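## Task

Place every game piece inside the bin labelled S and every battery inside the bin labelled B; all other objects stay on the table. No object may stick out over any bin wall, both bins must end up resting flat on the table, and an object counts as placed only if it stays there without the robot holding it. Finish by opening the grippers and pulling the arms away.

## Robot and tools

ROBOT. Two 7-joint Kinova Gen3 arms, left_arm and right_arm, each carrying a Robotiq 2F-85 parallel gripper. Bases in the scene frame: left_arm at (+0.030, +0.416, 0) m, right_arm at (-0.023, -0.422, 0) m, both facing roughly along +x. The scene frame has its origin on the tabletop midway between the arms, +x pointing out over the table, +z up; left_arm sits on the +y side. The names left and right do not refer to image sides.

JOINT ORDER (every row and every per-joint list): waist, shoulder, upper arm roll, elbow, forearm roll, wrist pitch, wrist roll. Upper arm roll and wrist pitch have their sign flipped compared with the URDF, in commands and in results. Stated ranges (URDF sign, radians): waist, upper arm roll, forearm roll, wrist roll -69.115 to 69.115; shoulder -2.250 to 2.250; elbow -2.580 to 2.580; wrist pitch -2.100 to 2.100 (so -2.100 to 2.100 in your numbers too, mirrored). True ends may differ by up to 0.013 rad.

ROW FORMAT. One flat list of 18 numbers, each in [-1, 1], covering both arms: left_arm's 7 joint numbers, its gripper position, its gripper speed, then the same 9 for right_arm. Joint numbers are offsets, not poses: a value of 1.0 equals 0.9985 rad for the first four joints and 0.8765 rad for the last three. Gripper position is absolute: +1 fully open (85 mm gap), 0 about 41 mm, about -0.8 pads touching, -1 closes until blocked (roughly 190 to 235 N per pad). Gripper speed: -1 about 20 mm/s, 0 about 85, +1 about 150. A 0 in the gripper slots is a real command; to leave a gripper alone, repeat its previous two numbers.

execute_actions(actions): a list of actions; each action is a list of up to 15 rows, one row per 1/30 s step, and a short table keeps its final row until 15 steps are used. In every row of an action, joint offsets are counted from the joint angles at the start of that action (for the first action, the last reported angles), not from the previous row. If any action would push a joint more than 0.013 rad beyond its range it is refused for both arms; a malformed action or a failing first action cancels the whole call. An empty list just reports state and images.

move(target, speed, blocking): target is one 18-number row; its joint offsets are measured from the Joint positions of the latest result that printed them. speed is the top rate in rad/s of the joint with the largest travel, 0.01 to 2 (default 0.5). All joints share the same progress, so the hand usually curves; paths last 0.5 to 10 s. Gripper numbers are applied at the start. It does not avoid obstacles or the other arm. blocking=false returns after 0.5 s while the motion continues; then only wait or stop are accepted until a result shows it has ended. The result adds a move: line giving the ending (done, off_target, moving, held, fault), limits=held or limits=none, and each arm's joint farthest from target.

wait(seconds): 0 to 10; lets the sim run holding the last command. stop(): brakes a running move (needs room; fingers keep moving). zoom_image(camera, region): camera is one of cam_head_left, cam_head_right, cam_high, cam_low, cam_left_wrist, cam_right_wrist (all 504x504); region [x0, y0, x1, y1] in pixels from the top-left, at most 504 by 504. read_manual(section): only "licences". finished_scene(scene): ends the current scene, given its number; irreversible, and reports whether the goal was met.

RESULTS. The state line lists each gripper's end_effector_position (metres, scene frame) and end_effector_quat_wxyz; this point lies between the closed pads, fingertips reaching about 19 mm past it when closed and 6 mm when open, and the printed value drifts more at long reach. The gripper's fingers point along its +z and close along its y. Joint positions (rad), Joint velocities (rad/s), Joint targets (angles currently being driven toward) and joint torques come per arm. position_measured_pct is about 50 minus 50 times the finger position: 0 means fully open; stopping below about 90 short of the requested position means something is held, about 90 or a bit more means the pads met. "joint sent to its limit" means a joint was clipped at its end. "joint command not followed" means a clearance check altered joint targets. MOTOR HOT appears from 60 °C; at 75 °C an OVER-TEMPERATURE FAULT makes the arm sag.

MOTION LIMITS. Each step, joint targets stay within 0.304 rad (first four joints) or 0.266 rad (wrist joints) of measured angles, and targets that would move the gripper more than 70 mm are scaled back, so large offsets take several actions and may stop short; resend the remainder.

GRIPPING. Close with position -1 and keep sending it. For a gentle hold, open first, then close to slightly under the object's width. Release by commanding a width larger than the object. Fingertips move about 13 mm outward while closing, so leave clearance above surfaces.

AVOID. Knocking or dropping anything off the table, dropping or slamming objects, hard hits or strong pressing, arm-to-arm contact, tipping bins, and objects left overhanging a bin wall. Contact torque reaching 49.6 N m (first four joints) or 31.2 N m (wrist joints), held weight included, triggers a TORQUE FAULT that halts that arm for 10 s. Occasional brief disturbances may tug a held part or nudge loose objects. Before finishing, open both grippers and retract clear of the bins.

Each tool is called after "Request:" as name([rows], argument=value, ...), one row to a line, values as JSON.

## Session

Request:
execute_actions(actions=[])

Scene clock: 0.00 s.
left_arm: end_effector_position=(+0.2151, +0.4205, +0.3583) position_measured_pct=0.0 end_effector_quat_wxyz=(+0.498, +0.590, +0.596, -0.220) | right_arm: end_effector_position=(+0.5689, +0.0253, +0.2541) position_measured_pct=0.0 end_effector_quat_wxyz=(-0.265, +0.797, +0.360, +0.407)
Joint names: [waist, shoulder, upper arm roll, elbow, forearm roll, wrist pitch, wrist roll]
Joint positions: left_arm=[-0.506  0.194  0.846  2.187  0.542 -1.942  4.627] | right_arm=[-0.533  0.661  0.008  1.591 -1.72  -0.412  0.288]
Joint velocities: left_arm=[-0.     0.001  0.    -0.     0.    -0.    -0.002] | right_arm=[-0.     0.     0.    -0.     0.001 -0.    -0.   ]
Joint torques (N m, as the joint torque sensors report them, + toward a larger Joint positions number): no reading
Motor temperatures (°C, as the motors report them): left_arm=[26 33 29 28 31 33 34] | right_arm=[31 27 27 29 37 38 32]
Joint targets: left_arm=[-0.506 0.194 0.846 2.187 0.542 -1.942 4.627] | right_arm=[-0.533 0.661 0.008 1.591 -1.720 -0.412 0.288]

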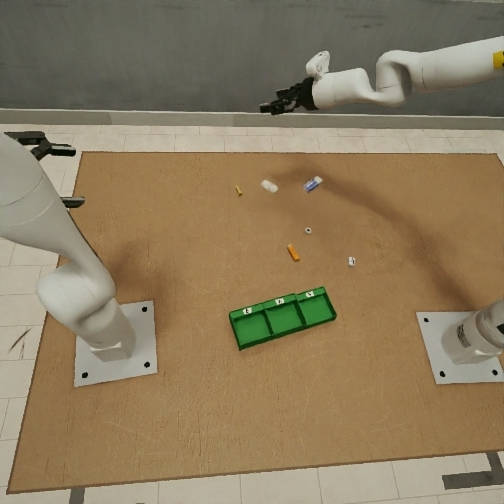

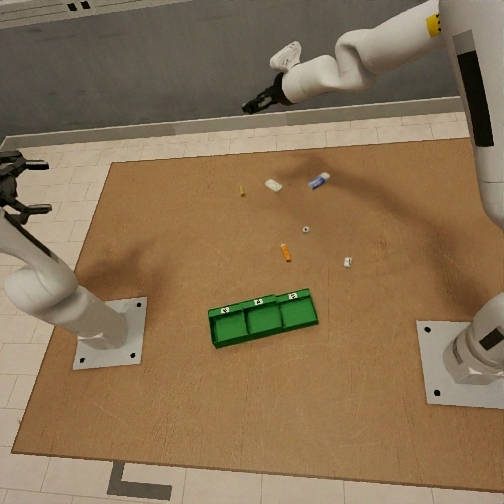

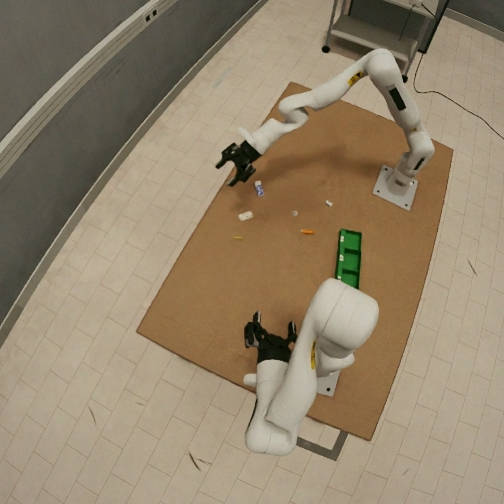

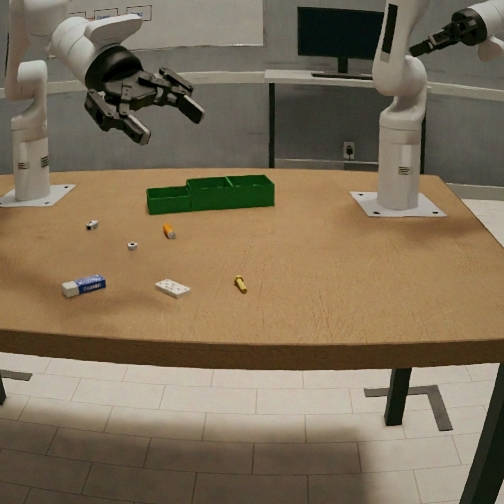

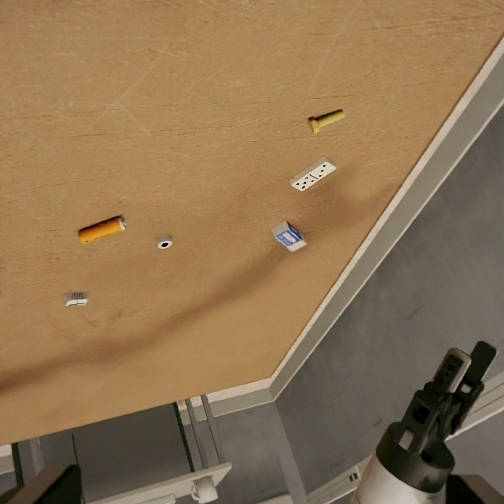

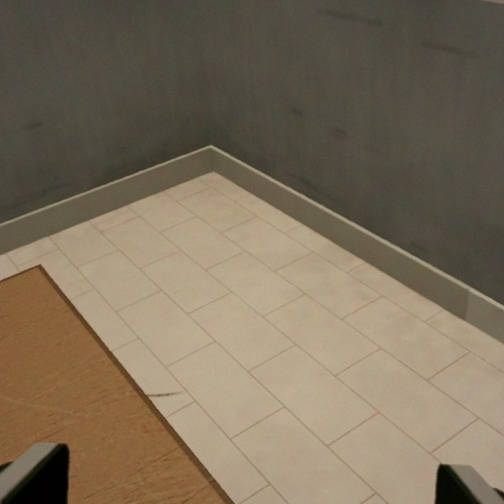

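Request:
move(target=[0.68,0.12,-0.847,-0.917,-0.618,0.49,0,1,1, -0.1,-0.26,0,-0.39,1,-0.65,-1,1,1], speed=1.1)

Request:
move(target=[0,0,0,0,0,0,-1,1,1, -0.17,0,0,0,0.963,-0.64,-1,1,1], speed=1.1)

Scene clock: 10.97 s.
left_arm: end_effector_position=(+0.4861, +0.3650, +0.3695) position_measured_pct=0.0 end_effector_quat_wxyz=(+0.000, +0.997, -0.071, +0.022) | right_arm: end_effector_position=(+0.4077, +0.0876, +0.4848) position_measured_pct=0.0 end_effector_quat_wxyz=(-0.339, +0.702, +0.540, +0.318)
Joint names: [waist, shoulder, upper arm roll, elbow, forearm roll, wrist pitch, wrist roll]
Joint positions: left_arm=[ 0.173  0.314  0.     1.271  0.001 -1.512  4.627] | right_arm=[-0.632  0.401  0.008  1.202 -0.844 -0.982 -0.588]
Joint velocities: left_arm=[ 0.002 -0.001  0.001 -0.001  0.001 -0.     0.   ] | right_arm=[-0.001 -0.     0.    -0.     0.001  0.001  0.   ]
Joint torques (N m, as the joint torque sensors report them, + toward a larger Joint positions number): left_arm=[  0.48 -15.73  -0.05  -8.62  -0.22   0.06  -0.27] | right_arm=[  0.09 -19.64   0.77  -9.99  -1.85   0.79  -0.35]
Motor temperatures (°C, as the motors report them): left_arm=[26 33 29 28 31 33 34] | right_arm=[31 28 27 29 37 38 32]
Joint targets: left_arm=[0.173 0.314 0.000 1.271 0.001 -1.512 4.627] | right_arm=[-0.632 0.401 0.008 1.202 -0.844 -0.982 -0.588]
move: done; limits=none; left_arm: farthest joint: the forearm roll, 0.001 radians from its target (0.542 radians at the start); right_arm: farthest joint: the waist, 0.000 radians from its target (0.100 radians at the start)

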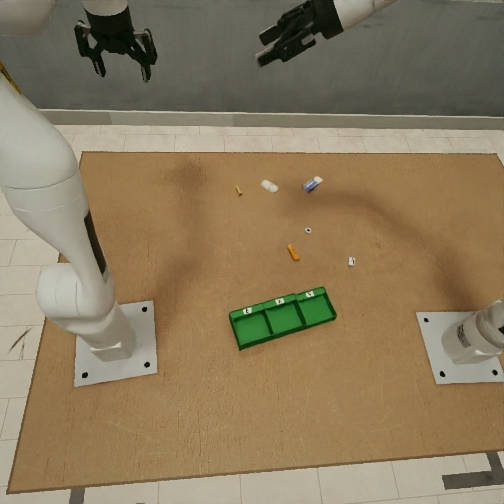

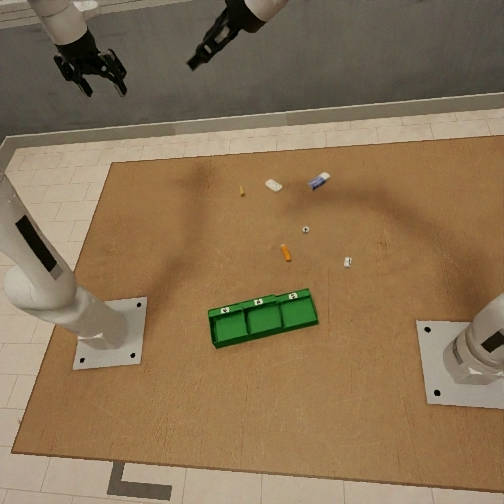

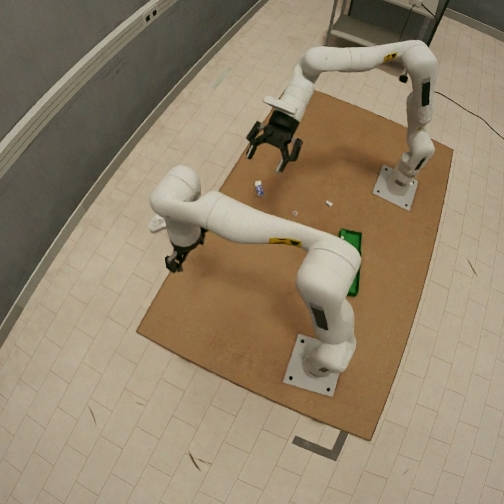

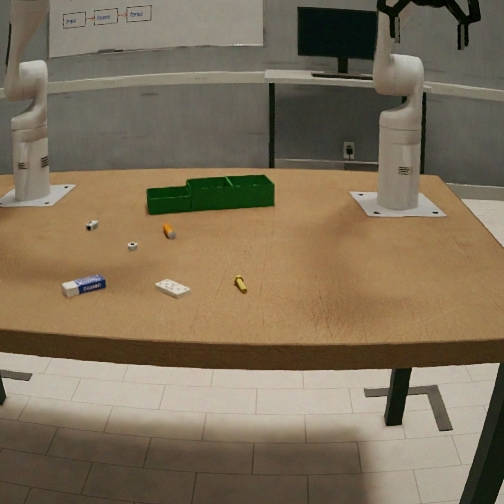

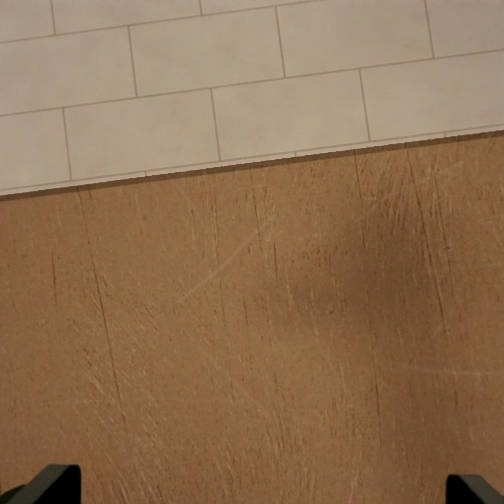

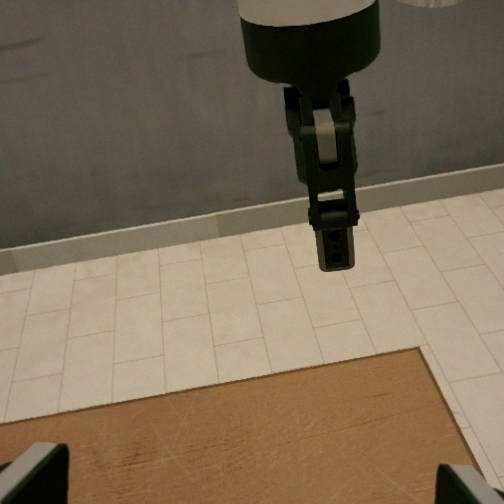

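Scene clock: 12.37 s.
left_arm: end_effector_position=(+0.4861, +0.3650, +0.3695) position_measured_pct=0.0 end_effector_quat_wxyz=(-0.009, +0.873, -0.487, +0.020) | right_arm: end_effector_position=(+0.3325, -0.1028, +0.3507) position_measured_pct=0.0 end_effector_quat_wxyz=(-0.001, +0.903, +0.430, -0.002)
Joint names: [waist, shoulder, upper arm roll, elbow, forearm roll, wrist pitch, wrist roll]
Joint positions: left_arm=[ 0.173  0.314  0.     1.271  0.001 -1.512  3.751] | right_arm=[-0.802  0.401  0.008  1.202  0.    -1.543 -1.465]
Joint velocities: left_arm=[ 0.     0.002  0.002  0.    -0.     0.001  0.   ] | right_arm=[-0.003 -0.001 -0.    -0.002 -0.001 -0.001 -0.001]
Joint torques (N m, as the joint torque sensors report them, + toward a larger Joint positions number): left_arm=[  0.14 -15.65  -0.18  -8.5   -0.18  -0.03  -0.18] | right_arm=[  0.18 -17.83   0.11  -8.51   0.    -0.27  -0.3 ]
Motor temperatures (°C, as the motors report them): left_arm=[26 33 29 28 31 33 34] | right_arm=[31 28 27 29 37 38 32]
Joint targets: left_arm=[0.173 0.314 0.000 1.271 0.001 -1.512 3.750] | right_arm=[-0.802 0.401 0.008 1.202 0.000 -1.543 -1.465]
move: done; limits=none; left_arm: farthest joint: the waist, 0.000 radians from its target (0.000 radians at the start); right_arm: farthest joint: the waist, 0.000 radians from its target (0.169 radians at the start)

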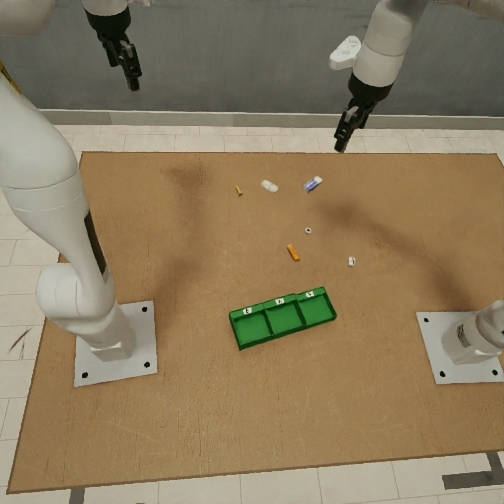

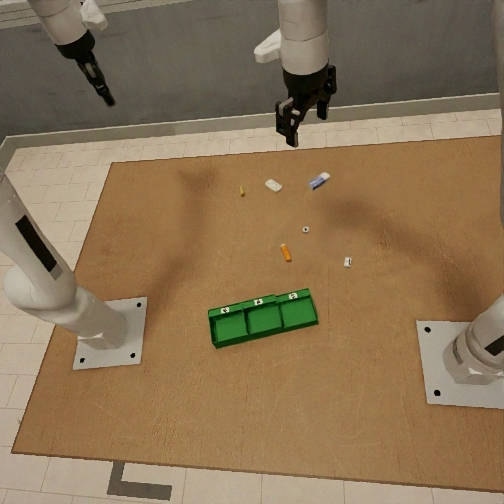

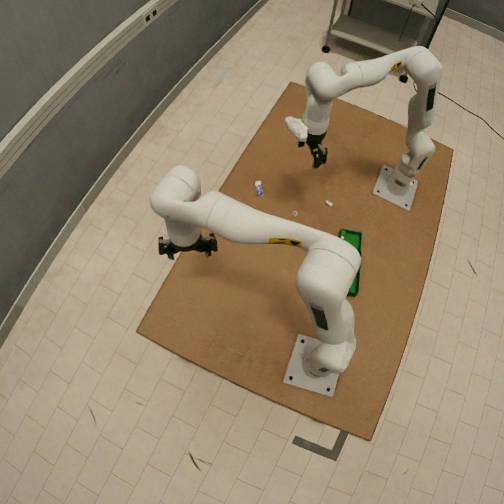

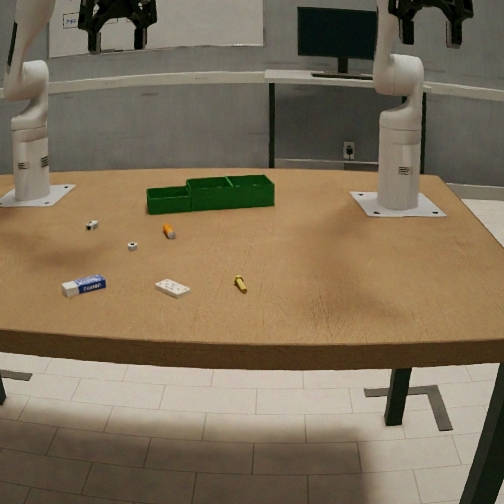

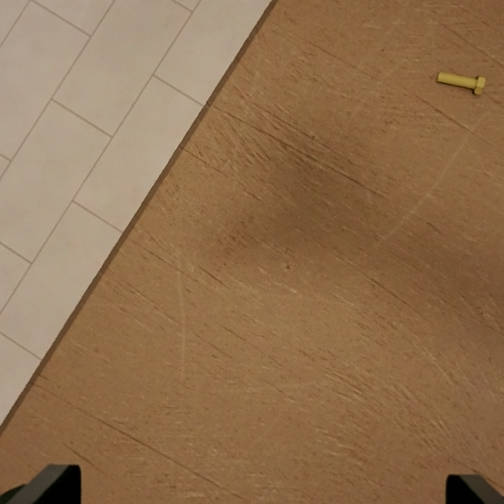

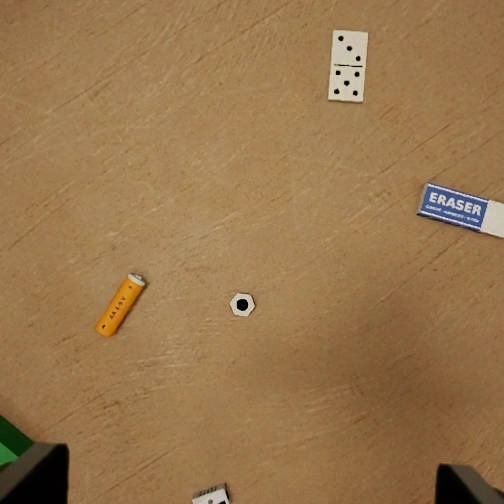

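Request:
zoom_image(camera="cam_head_left", region=[215,270,355,360])

Region (215, 270, 355, 360) of cam_head_left's 504x504 image, scaled by 3.600, with more detail than that image has; it fills the top 324 rows of this view, and the rest is white.

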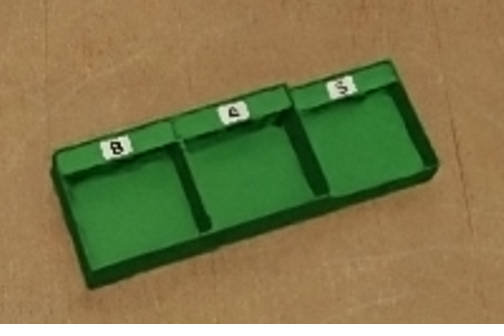

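Request:
move(target=[0,0,0,0,0,0,0,1,1, -0.019,0.0,-0.008,0.85,0,1,-0.92,1,1], speed=1.2)

Request:
move(target=[0,0,0,0,0,0,0,1,1, 0,0.066,0,0.082,0,0.142,0,1,1])

Scene clock: 39.73 s.
left_arm: end_effector_position=(+0.4861, +0.3650, +0.3695) position_measured_pct=0.0 end_effector_quat_wxyz=(-0.009, +0.873, -0.487, +0.020) | right_arm: end_effector_position=(+0.2548, -0.1738, +0.1184) position_measured_pct=0.0 end_effector_quat_wxyz=(-0.008, +0.999, +0.047, +0.009)
Joint names: [waist, shoulder, upper arm roll, elbow, forearm roll, wrist pitch, wrist roll]
Joint positions: left_arm=[ 0.173  0.314  0.     1.271  0.001 -1.512  3.751] | right_arm=[-0.821  0.401  0.     2.051  0.    -0.666 -2.271]
Joint velocities: left_arm=[ 0.    -0.001  0.001  0.     0.    -0.     0.   ] | right_arm=[-0.002 -0.    -0.     0.     0.001  0.    -0.   ]
Joint torques (N m, as the joint torque sensors report them, + toward a larger Joint positions number): left_arm=[  0.18 -15.42  -0.09  -8.58  -0.13   0.    -0.22] | right_arm=[  0.16 -14.64   0.11  -5.25   0.01  -0.05  -0.42]
Motor temperatures (°C, as the motors report them): left_arm=[26 33 29 28 31 33 34] | right_arm=[31 28 27 29 37 38 32]
Joint targets: left_arm=[0.173 0.314 0.000 1.271 0.001 -1.512 3.751] | right_arm=[-0.821 0.401 0.000 2.051 0.000 -0.666 -2.271]
move: done; limits=none; left_arm: farthest joint: the waist, 0.000 radians from its target (0.000 radians at the start); right_arm: farthest joint: the waist, 0.000 radians from its target (0.019 radians at the start)

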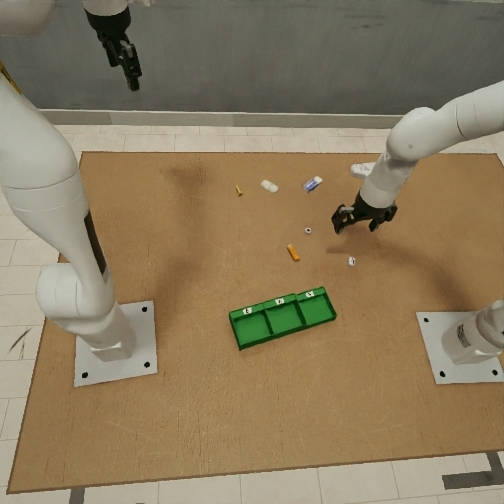

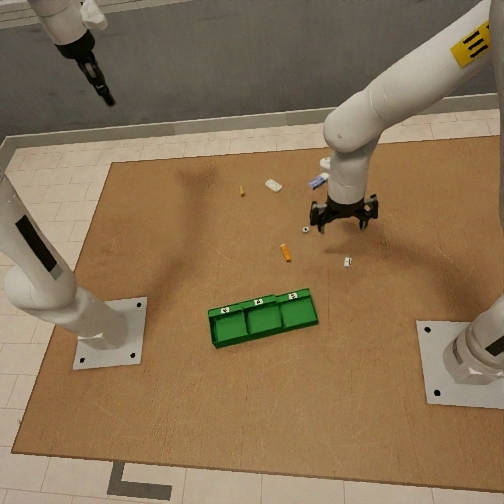

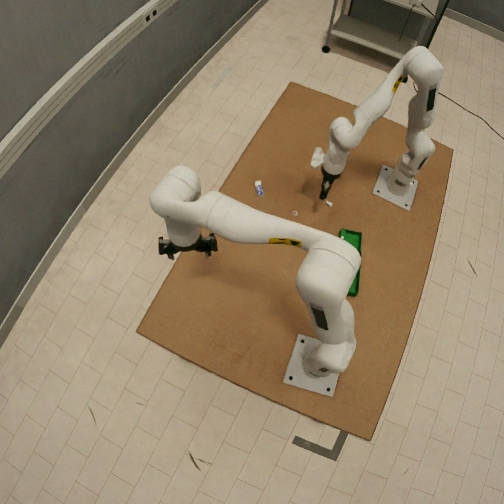

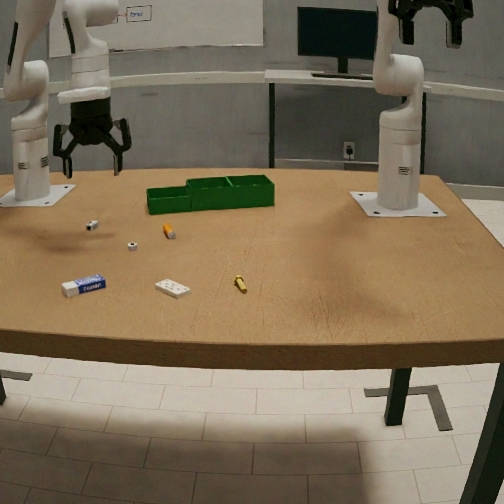

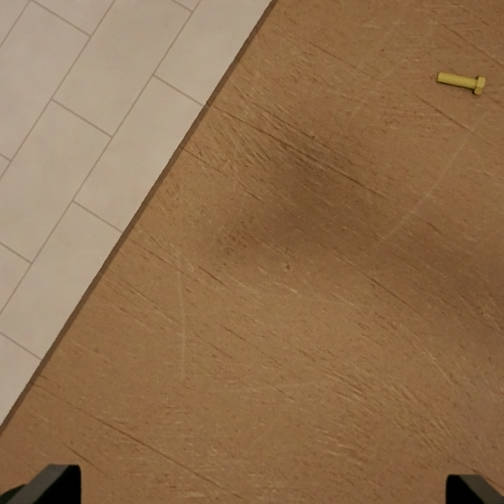

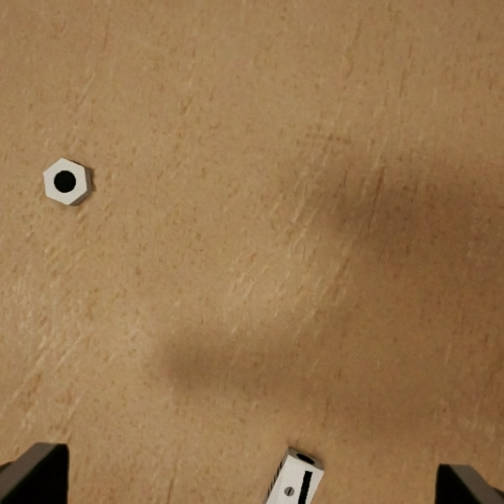

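Scene clock: 40.57 s.
left_arm: end_effector_position=(+0.4861, +0.3650, +0.3695) position_measured_pct=0.0 end_effector_quat_wxyz=(-0.009, +0.873, -0.487, +0.020) | right_arm: end_effector_position=(+0.2408, -0.1880, +0.0800) position_measured_pct=0.0 end_effector_quat_wxyz=(-0.000, +0.999, +0.047, +0.000)
Joint names: [waist, shoulder, upper arm roll, elbow, forearm roll, wrist pitch, wrist roll]
Joint positions: left_arm=[ 0.173  0.314  0.     1.271  0.001 -1.512  3.751] | right_arm=[-0.821  0.467  0.     2.132  0.    -0.542 -2.271]
Joint velocities: left_arm=[ 0.001  0.    -0.001  0.     0.    -0.     0.   ] | right_arm=[-0.     0.001  0.    -0.001  0.001  0.    -0.   ]
Joint torques (N m, as the joint torque sensors report them, + toward a larger Joint positions number): left_arm=[  0.18 -15.69  -0.25  -8.58  -0.14  -0.06  -0.29] | right_arm=[  0.06 -14.52   0.16  -4.    -0.03  -0.11  -0.45]
Motor temperatures (°C, as the motors report them): left_arm=[26 33 29 28 31 33 34] | right_arm=[31 28 27 29 37 38 32]
Joint targets: left_arm=[0.173 0.314 0.000 1.271 0.001 -1.512 3.751] | right_arm=[-0.821 0.467 0.000 2.132 0.000 -0.542 -2.271]
move: done; limits=none; left_arm: farthest joint: the waist, 0.000 radians from its target (0.000 radians at the start); right_arm: farthest joint: the waist, 0.000 radians from its target (0.000 radians at the start)

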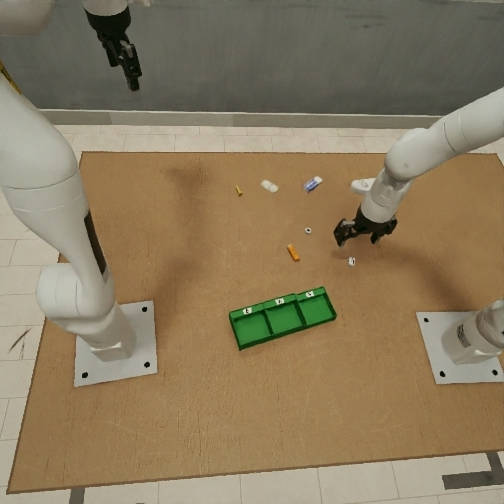

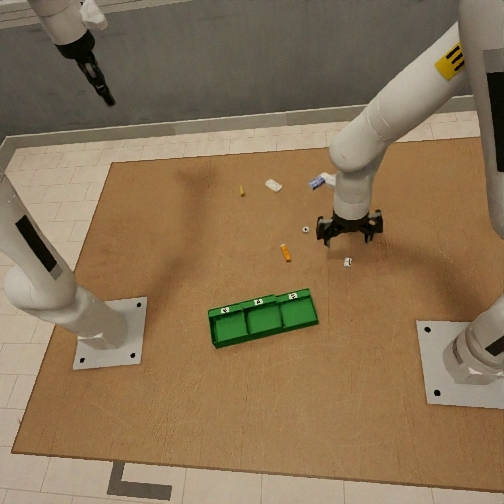

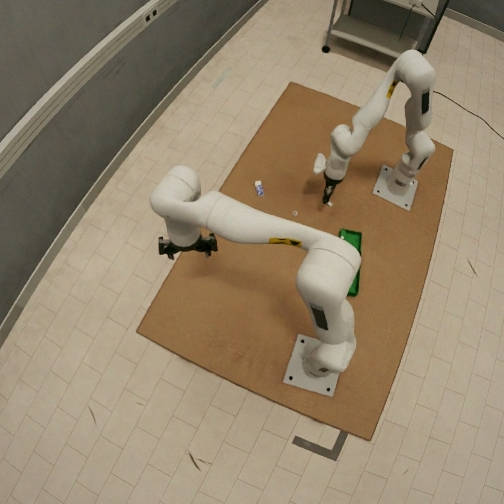

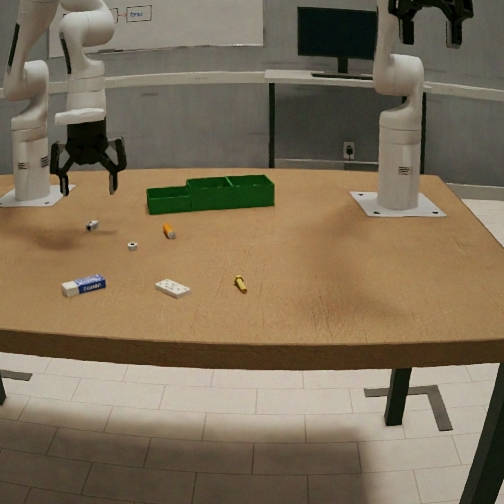

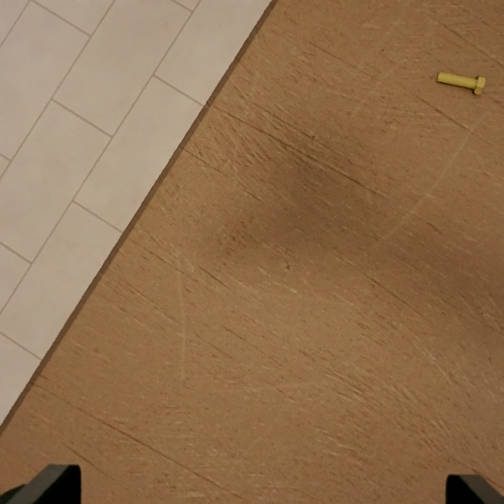

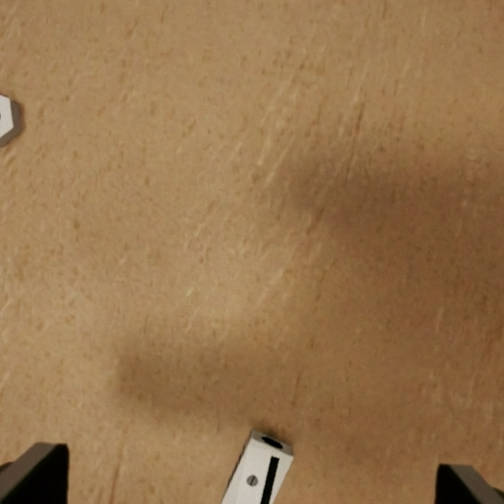

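Request:
move(target=[0,0,0,0,0,0,0,1,1, -0.157,0.236,0,-0.421,0,-0.212,-0.03,1,1], speed=0.8)

Scene clock: 49.00 s.
left_arm: end_effector_position=(+0.4861, +0.3650, +0.3695) position_measured_pct=0.0 end_effector_quat_wxyz=(-0.009, +0.873, -0.487, +0.020) | right_arm: end_effector_position=(+0.2759, -0.0447, +0.0598) position_measured_pct=0.0 end_effector_quat_wxyz=(+0.000, +0.994, +0.112, -0.000)
Joint names: [waist, shoulder, upper arm roll, elbow, forearm roll, wrist pitch, wrist roll]
Joint positions: left_arm=[ 0.173  0.314  0.     1.271  0.001 -1.512  3.751] | right_arm=[-0.977  0.702  0.     1.712  0.    -0.727 -2.297]
Joint velocities: left_arm=[-0.    -0.    -0.001  0.     0.     0.001 -0.001] | right_arm=[-0.001  0.003 -0.     0.001 -0.001 -0.    -0.   ]
Joint torques (N m, as the joint torque sensors report them, + toward a larger Joint positions number): left_arm=[  0.16 -15.58  -0.3   -8.58  -0.15  -0.03  -0.23] | right_arm=[  0.3  -20.23   0.13  -5.6    0.1   -0.15  -0.46]
Motor temperatures (°C, as the motors report them): left_arm=[26 33 29 28 31 33 34] | right_arm=[31 28 27 29 37 38 32]
Joint targets: left_arm=[0.173 0.314 0.000 1.271 0.001 -1.512 3.751] | right_arm=[-0.978 0.703 0.000 1.712 0.000 -0.727 -2.297]
move: done; limits=none; left_arm: farthest joint: the waist, 0.000 radians from its target (0.000 radians at the start); right_arm: farthest joint: the waist, 0.000 radians from its target (0.157 radians at the start)

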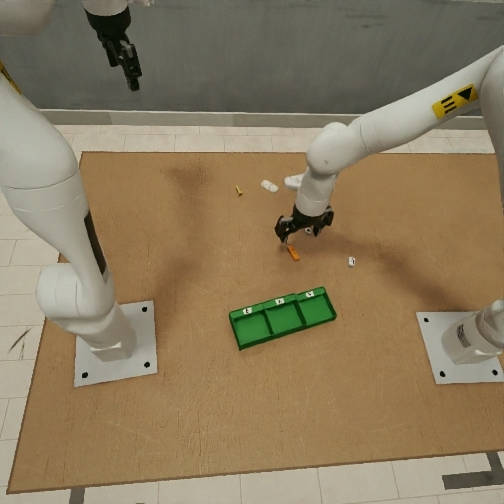

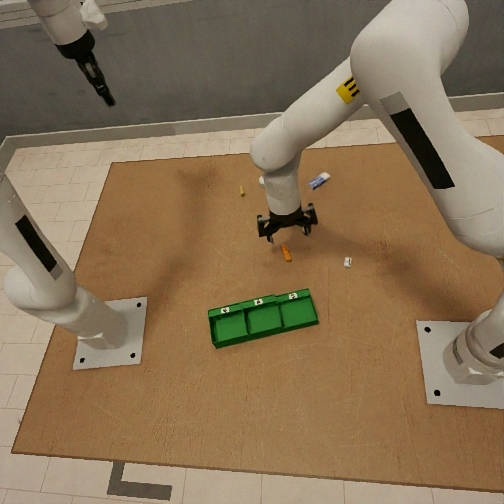

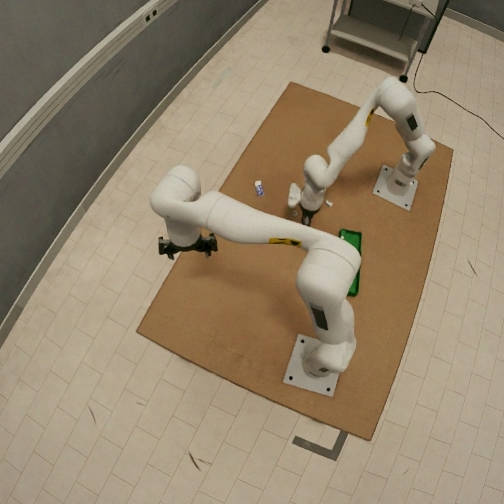

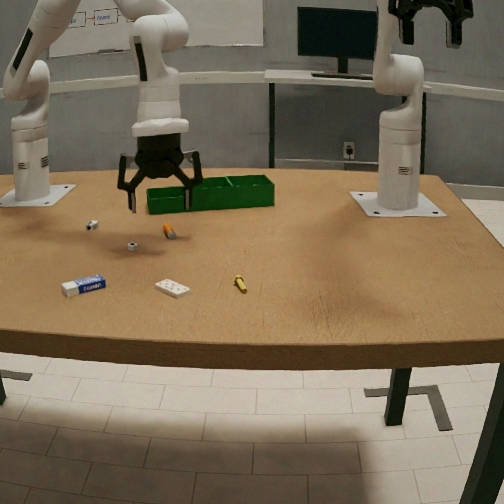

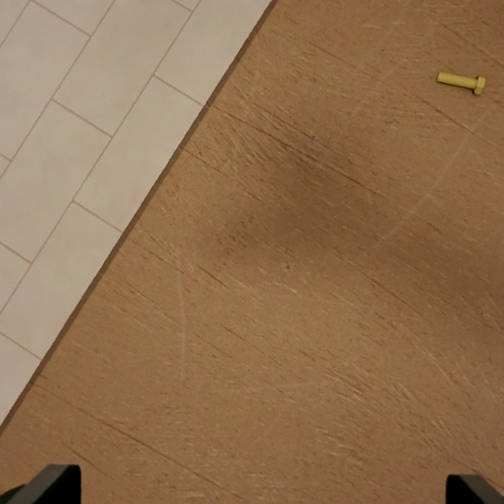

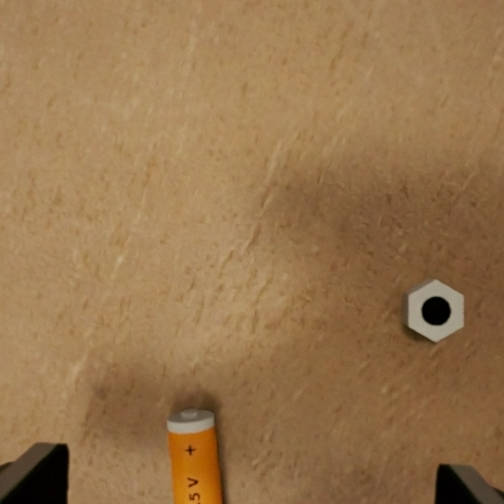

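Request:
move(target=[0,0,0,0,0,0,0,1,1, -0.044,0.074,0,0.013,0,0.098,-0.05,1,1], speed=0.2)

Request:
move(target=[0,0,0,0,0,0,0,1,1, 0,0,0,0,0,0,0,-1,0.5])

Request:
move(target=[0,0,0,0,0,0,0,1,1, 0,-0.2,0,-0.04,0,-0.274,0,-1,0.5])

Scene clock: 58.57 s.
left_arm: end_effector_position=(+0.4861, +0.3650, +0.3695) position_measured_pct=0.0 end_effector_quat_wxyz=(-0.009, +0.873, -0.487, +0.020) | right_arm: end_effector_position=(+0.2600, -0.0306, +0.0218) position_measured_pct=0.0 end_effector_quat_wxyz=(+0.000, +0.994, +0.112, -0.000)
Joint names: [waist, shoulder, upper arm roll, elbow, forearm roll, wrist pitch, wrist roll]
Joint positions: left_arm=[ 0.173  0.314  0.     1.271  0.001 -1.512  3.751] | right_arm=[-1.021  0.776  0.     1.725  0.    -0.642 -2.341]
Joint velocities: left_arm=[ 0.     0.002  0.     0.    -0.     0.001  0.   ] | right_arm=[-0.002  0.003 -0.    -0.    -0.001  0.001 -0.   ]
Joint torques (N m, as the joint torque sensors report them, + toward a larger Joint positions number): left_arm=[  0.14 -15.57  -0.12  -8.49  -0.15   0.03  -0.25] | right_arm=[ -0.01 -20.43   0.12  -4.96  -0.08  -0.2   -0.33]
Motor temperatures (°C, as the motors report them): left_arm=[26 33 29 28 31 33 34] | right_arm=[31 28 27 29 37 38 32]
Joint targets: left_arm=[0.173 0.314 0.000 1.271 0.001 -1.512 3.751] | right_arm=[-1.021 0.776 0.000 1.725 0.000 -0.642 -2.341]
move: done; limits=none; left_arm: farthest joint: the waist, 0.000 radians from its target (0.000 radians at the start); right_arm: farthest joint: the waist, 0.000 radians from its target (0.043 radians at the start)

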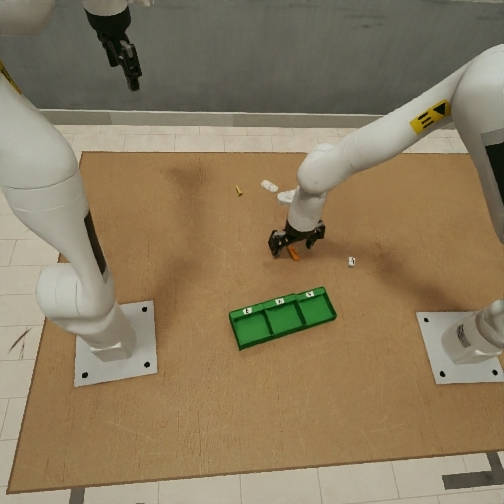

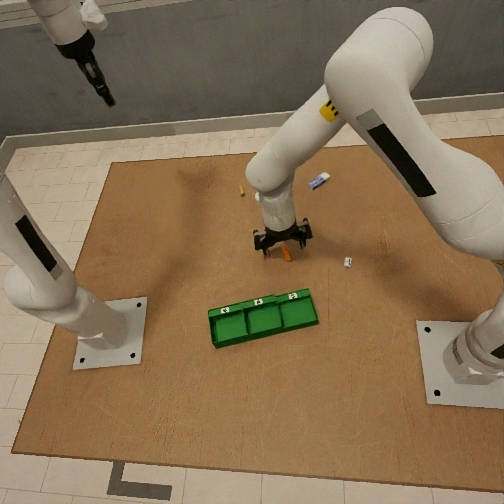

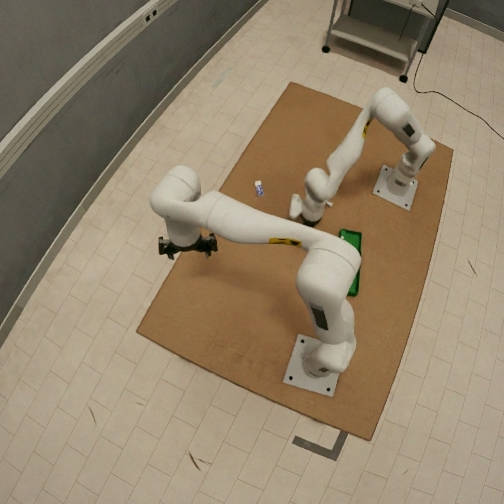

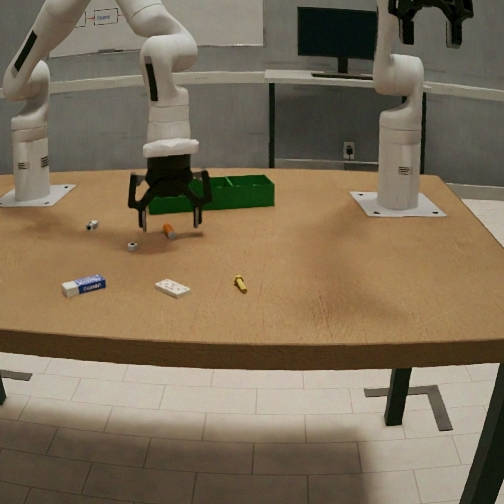

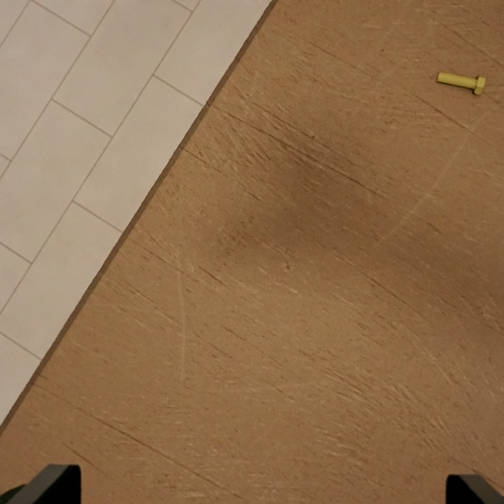

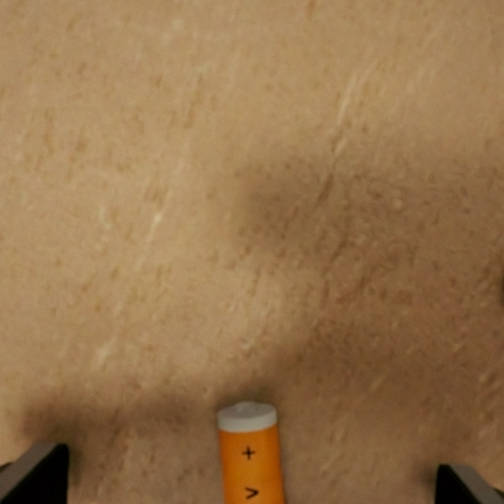

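Scene clock: 59.53 s.
left_arm: end_effector_position=(+0.4861, +0.3650, +0.3695) position_measured_pct=0.0 end_effector_quat_wxyz=(-0.009, +0.873, -0.487, +0.020) | right_arm: end_effector_position=(+0.2601, -0.0304, +0.0222) position_measured_pct=80.6 end_effector_quat_wxyz=(+0.000, +0.994, +0.112, -0.000)
Joint names: [waist, shoulder, upper arm roll, elbow, forearm roll, wrist pitch, wrist roll]
Joint positions: left_arm=[ 0.173  0.314  0.     1.271  0.001 -1.512  3.751] | right_arm=[-1.021  0.775  0.     1.725  0.    -0.642 -2.341]
Joint velocities: left_arm=[ 0.     0.002 -0.001 -0.     0.    -0.    -0.002] | right_arm=[-0.     0.001 -0.    -0.001 -0.     0.    -0.   ]
Joint torques (N m, as the joint torque sensors report them, + toward a larger Joint positions number): left_arm=[  0.2  -15.53  -0.21  -8.64  -0.13   0.    -0.3 ] | right_arm=[  0.04 -19.95   0.    -4.84   0.    -0.14  -0.39]
Motor temperatures (°C, as the motors report them): left_arm=[26 33 29 28 31 33 34] | right_arm=[31 28 27 29 37 38 32]
Joint targets: left_arm=[0.173 0.314 0.000 1.271 0.001 -1.512 3.751] | right_arm=[-1.021 0.776 0.000 1.725 0.000 -0.642 -2.341]
move: done; limits=none; left_arm: farthest joint: the waist, 0.000 radians from its target (0.000 radians at the start); right_arm: farthest joint: the shoulder, 0.001 radians from its target (0.000 radians at the start)

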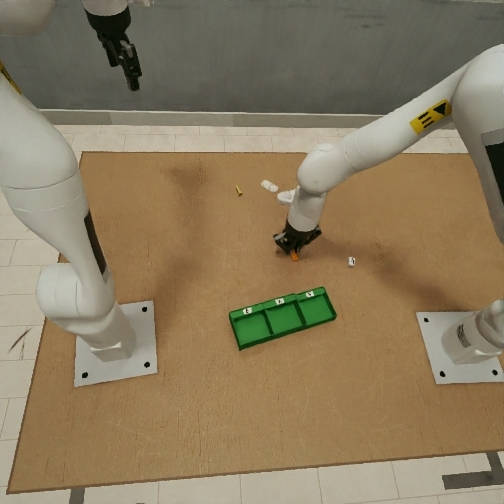

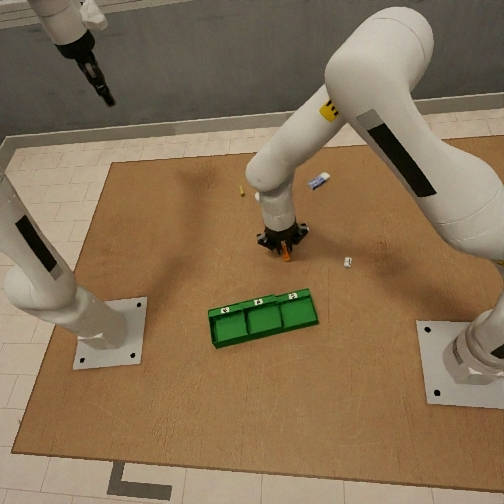

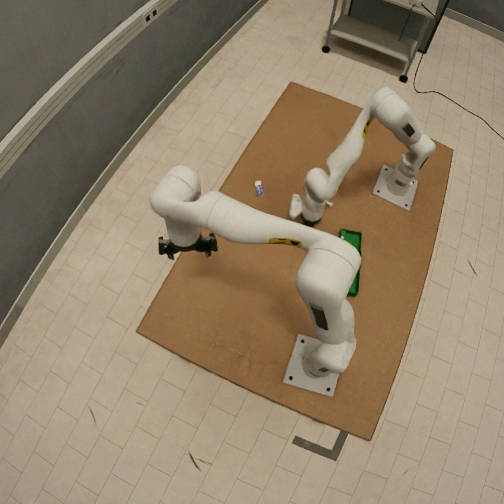

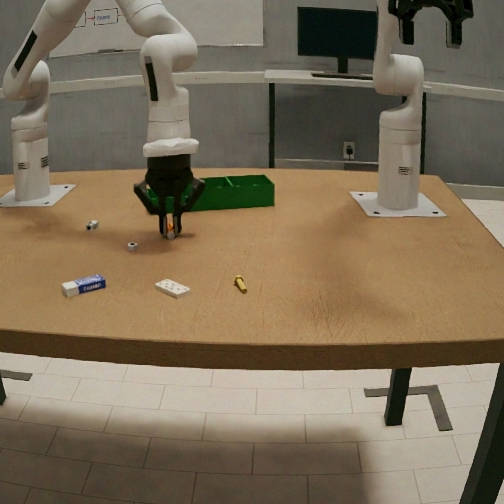

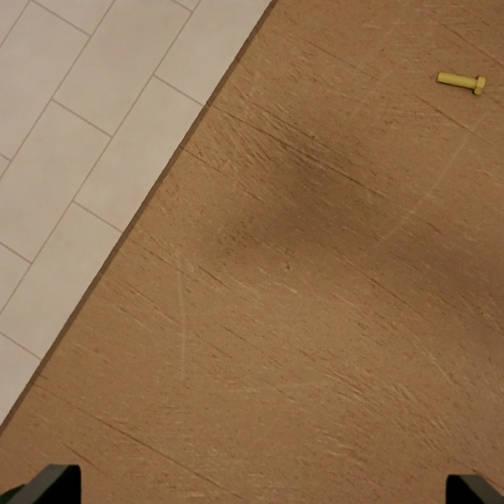

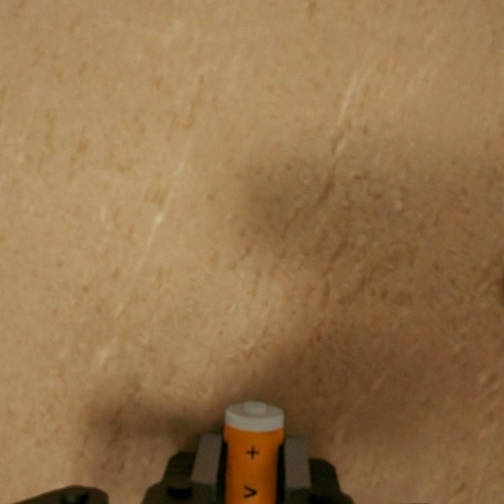

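Scene clock: 60.57 s.
left_arm: end_effector_position=(+0.4861, +0.3650, +0.3695) position_measured_pct=0.0 end_effector_quat_wxyz=(-0.009, +0.873, -0.487, +0.020) | right_arm: end_effector_position=(+0.2540, -0.0399, +0.1263) position_measured_pct=80.6 end_effector_quat_wxyz=(+0.000, +0.994, +0.112, -0.000)
Joint names: [waist, shoulder, upper arm roll, elbow, forearm roll, wrist pitch, wrist roll]
Joint positions: left_arm=[ 0.173  0.314  0.     1.271  0.001 -1.512  3.751] | right_arm=[-1.021  0.576  0.     1.685  0.    -0.882 -2.341]
Joint velocities: left_arm=[ 0.    -0.001 -0.    -0.001 -0.001  0.001  0.001] | right_arm=[-0.001 -0.003  0.     0.001  0.002  0.    -0.   ]
Joint torques (N m, as the joint torque sensors report them, + toward a larger Joint positions number): left_arm=[  0.13 -15.53  -0.21  -8.66  -0.1    0.01  -0.27] | right_arm=[  0.09 -19.26   0.04  -6.34  -0.02  -0.2   -0.34]
Motor temperatures (°C, as the motors report them): left_arm=[26 33 29 28 31 33 34] | right_arm=[31 28 27 29 37 38 32]
Joint targets: left_arm=[0.173 0.314 0.000 1.271 0.001 -1.512 3.751] | right_arm=[-1.021 0.576 0.000 1.685 0.000 -0.882 -2.341]
move: done; limits=none; left_arm: farthest joint: the waist, 0.000 radians from its target (0.000 radians at the start); right_arm: farthest joint: the shoulder, 0.001 radians from its target (0.200 radians at the start)

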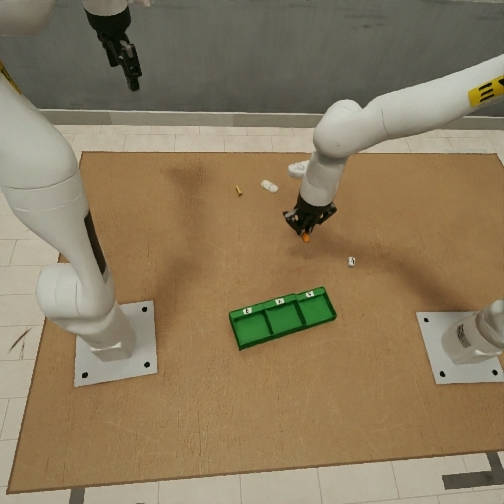

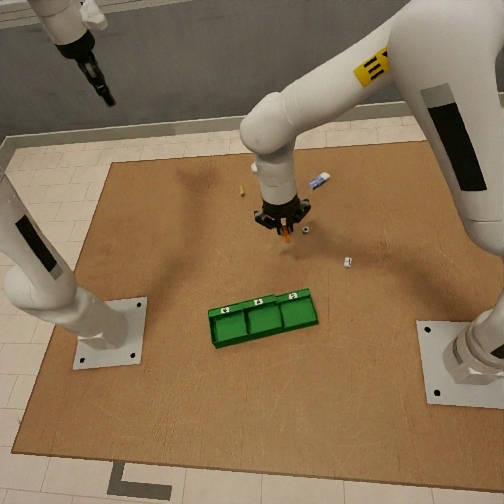

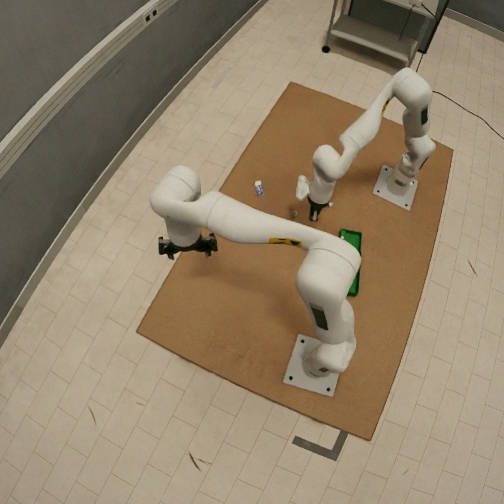

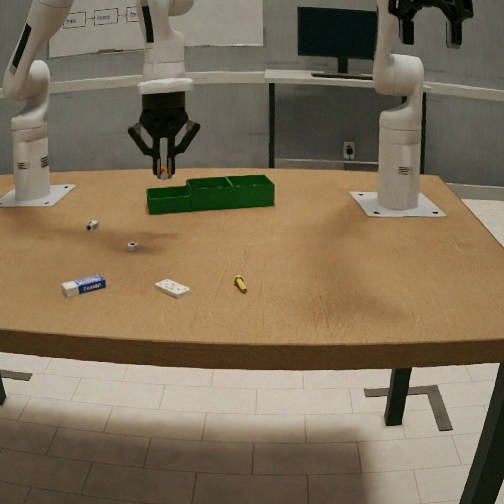

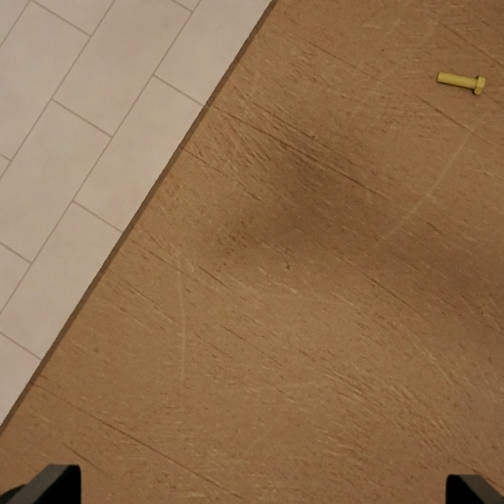

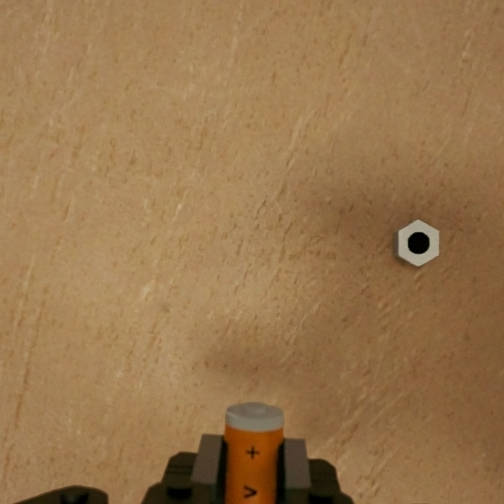

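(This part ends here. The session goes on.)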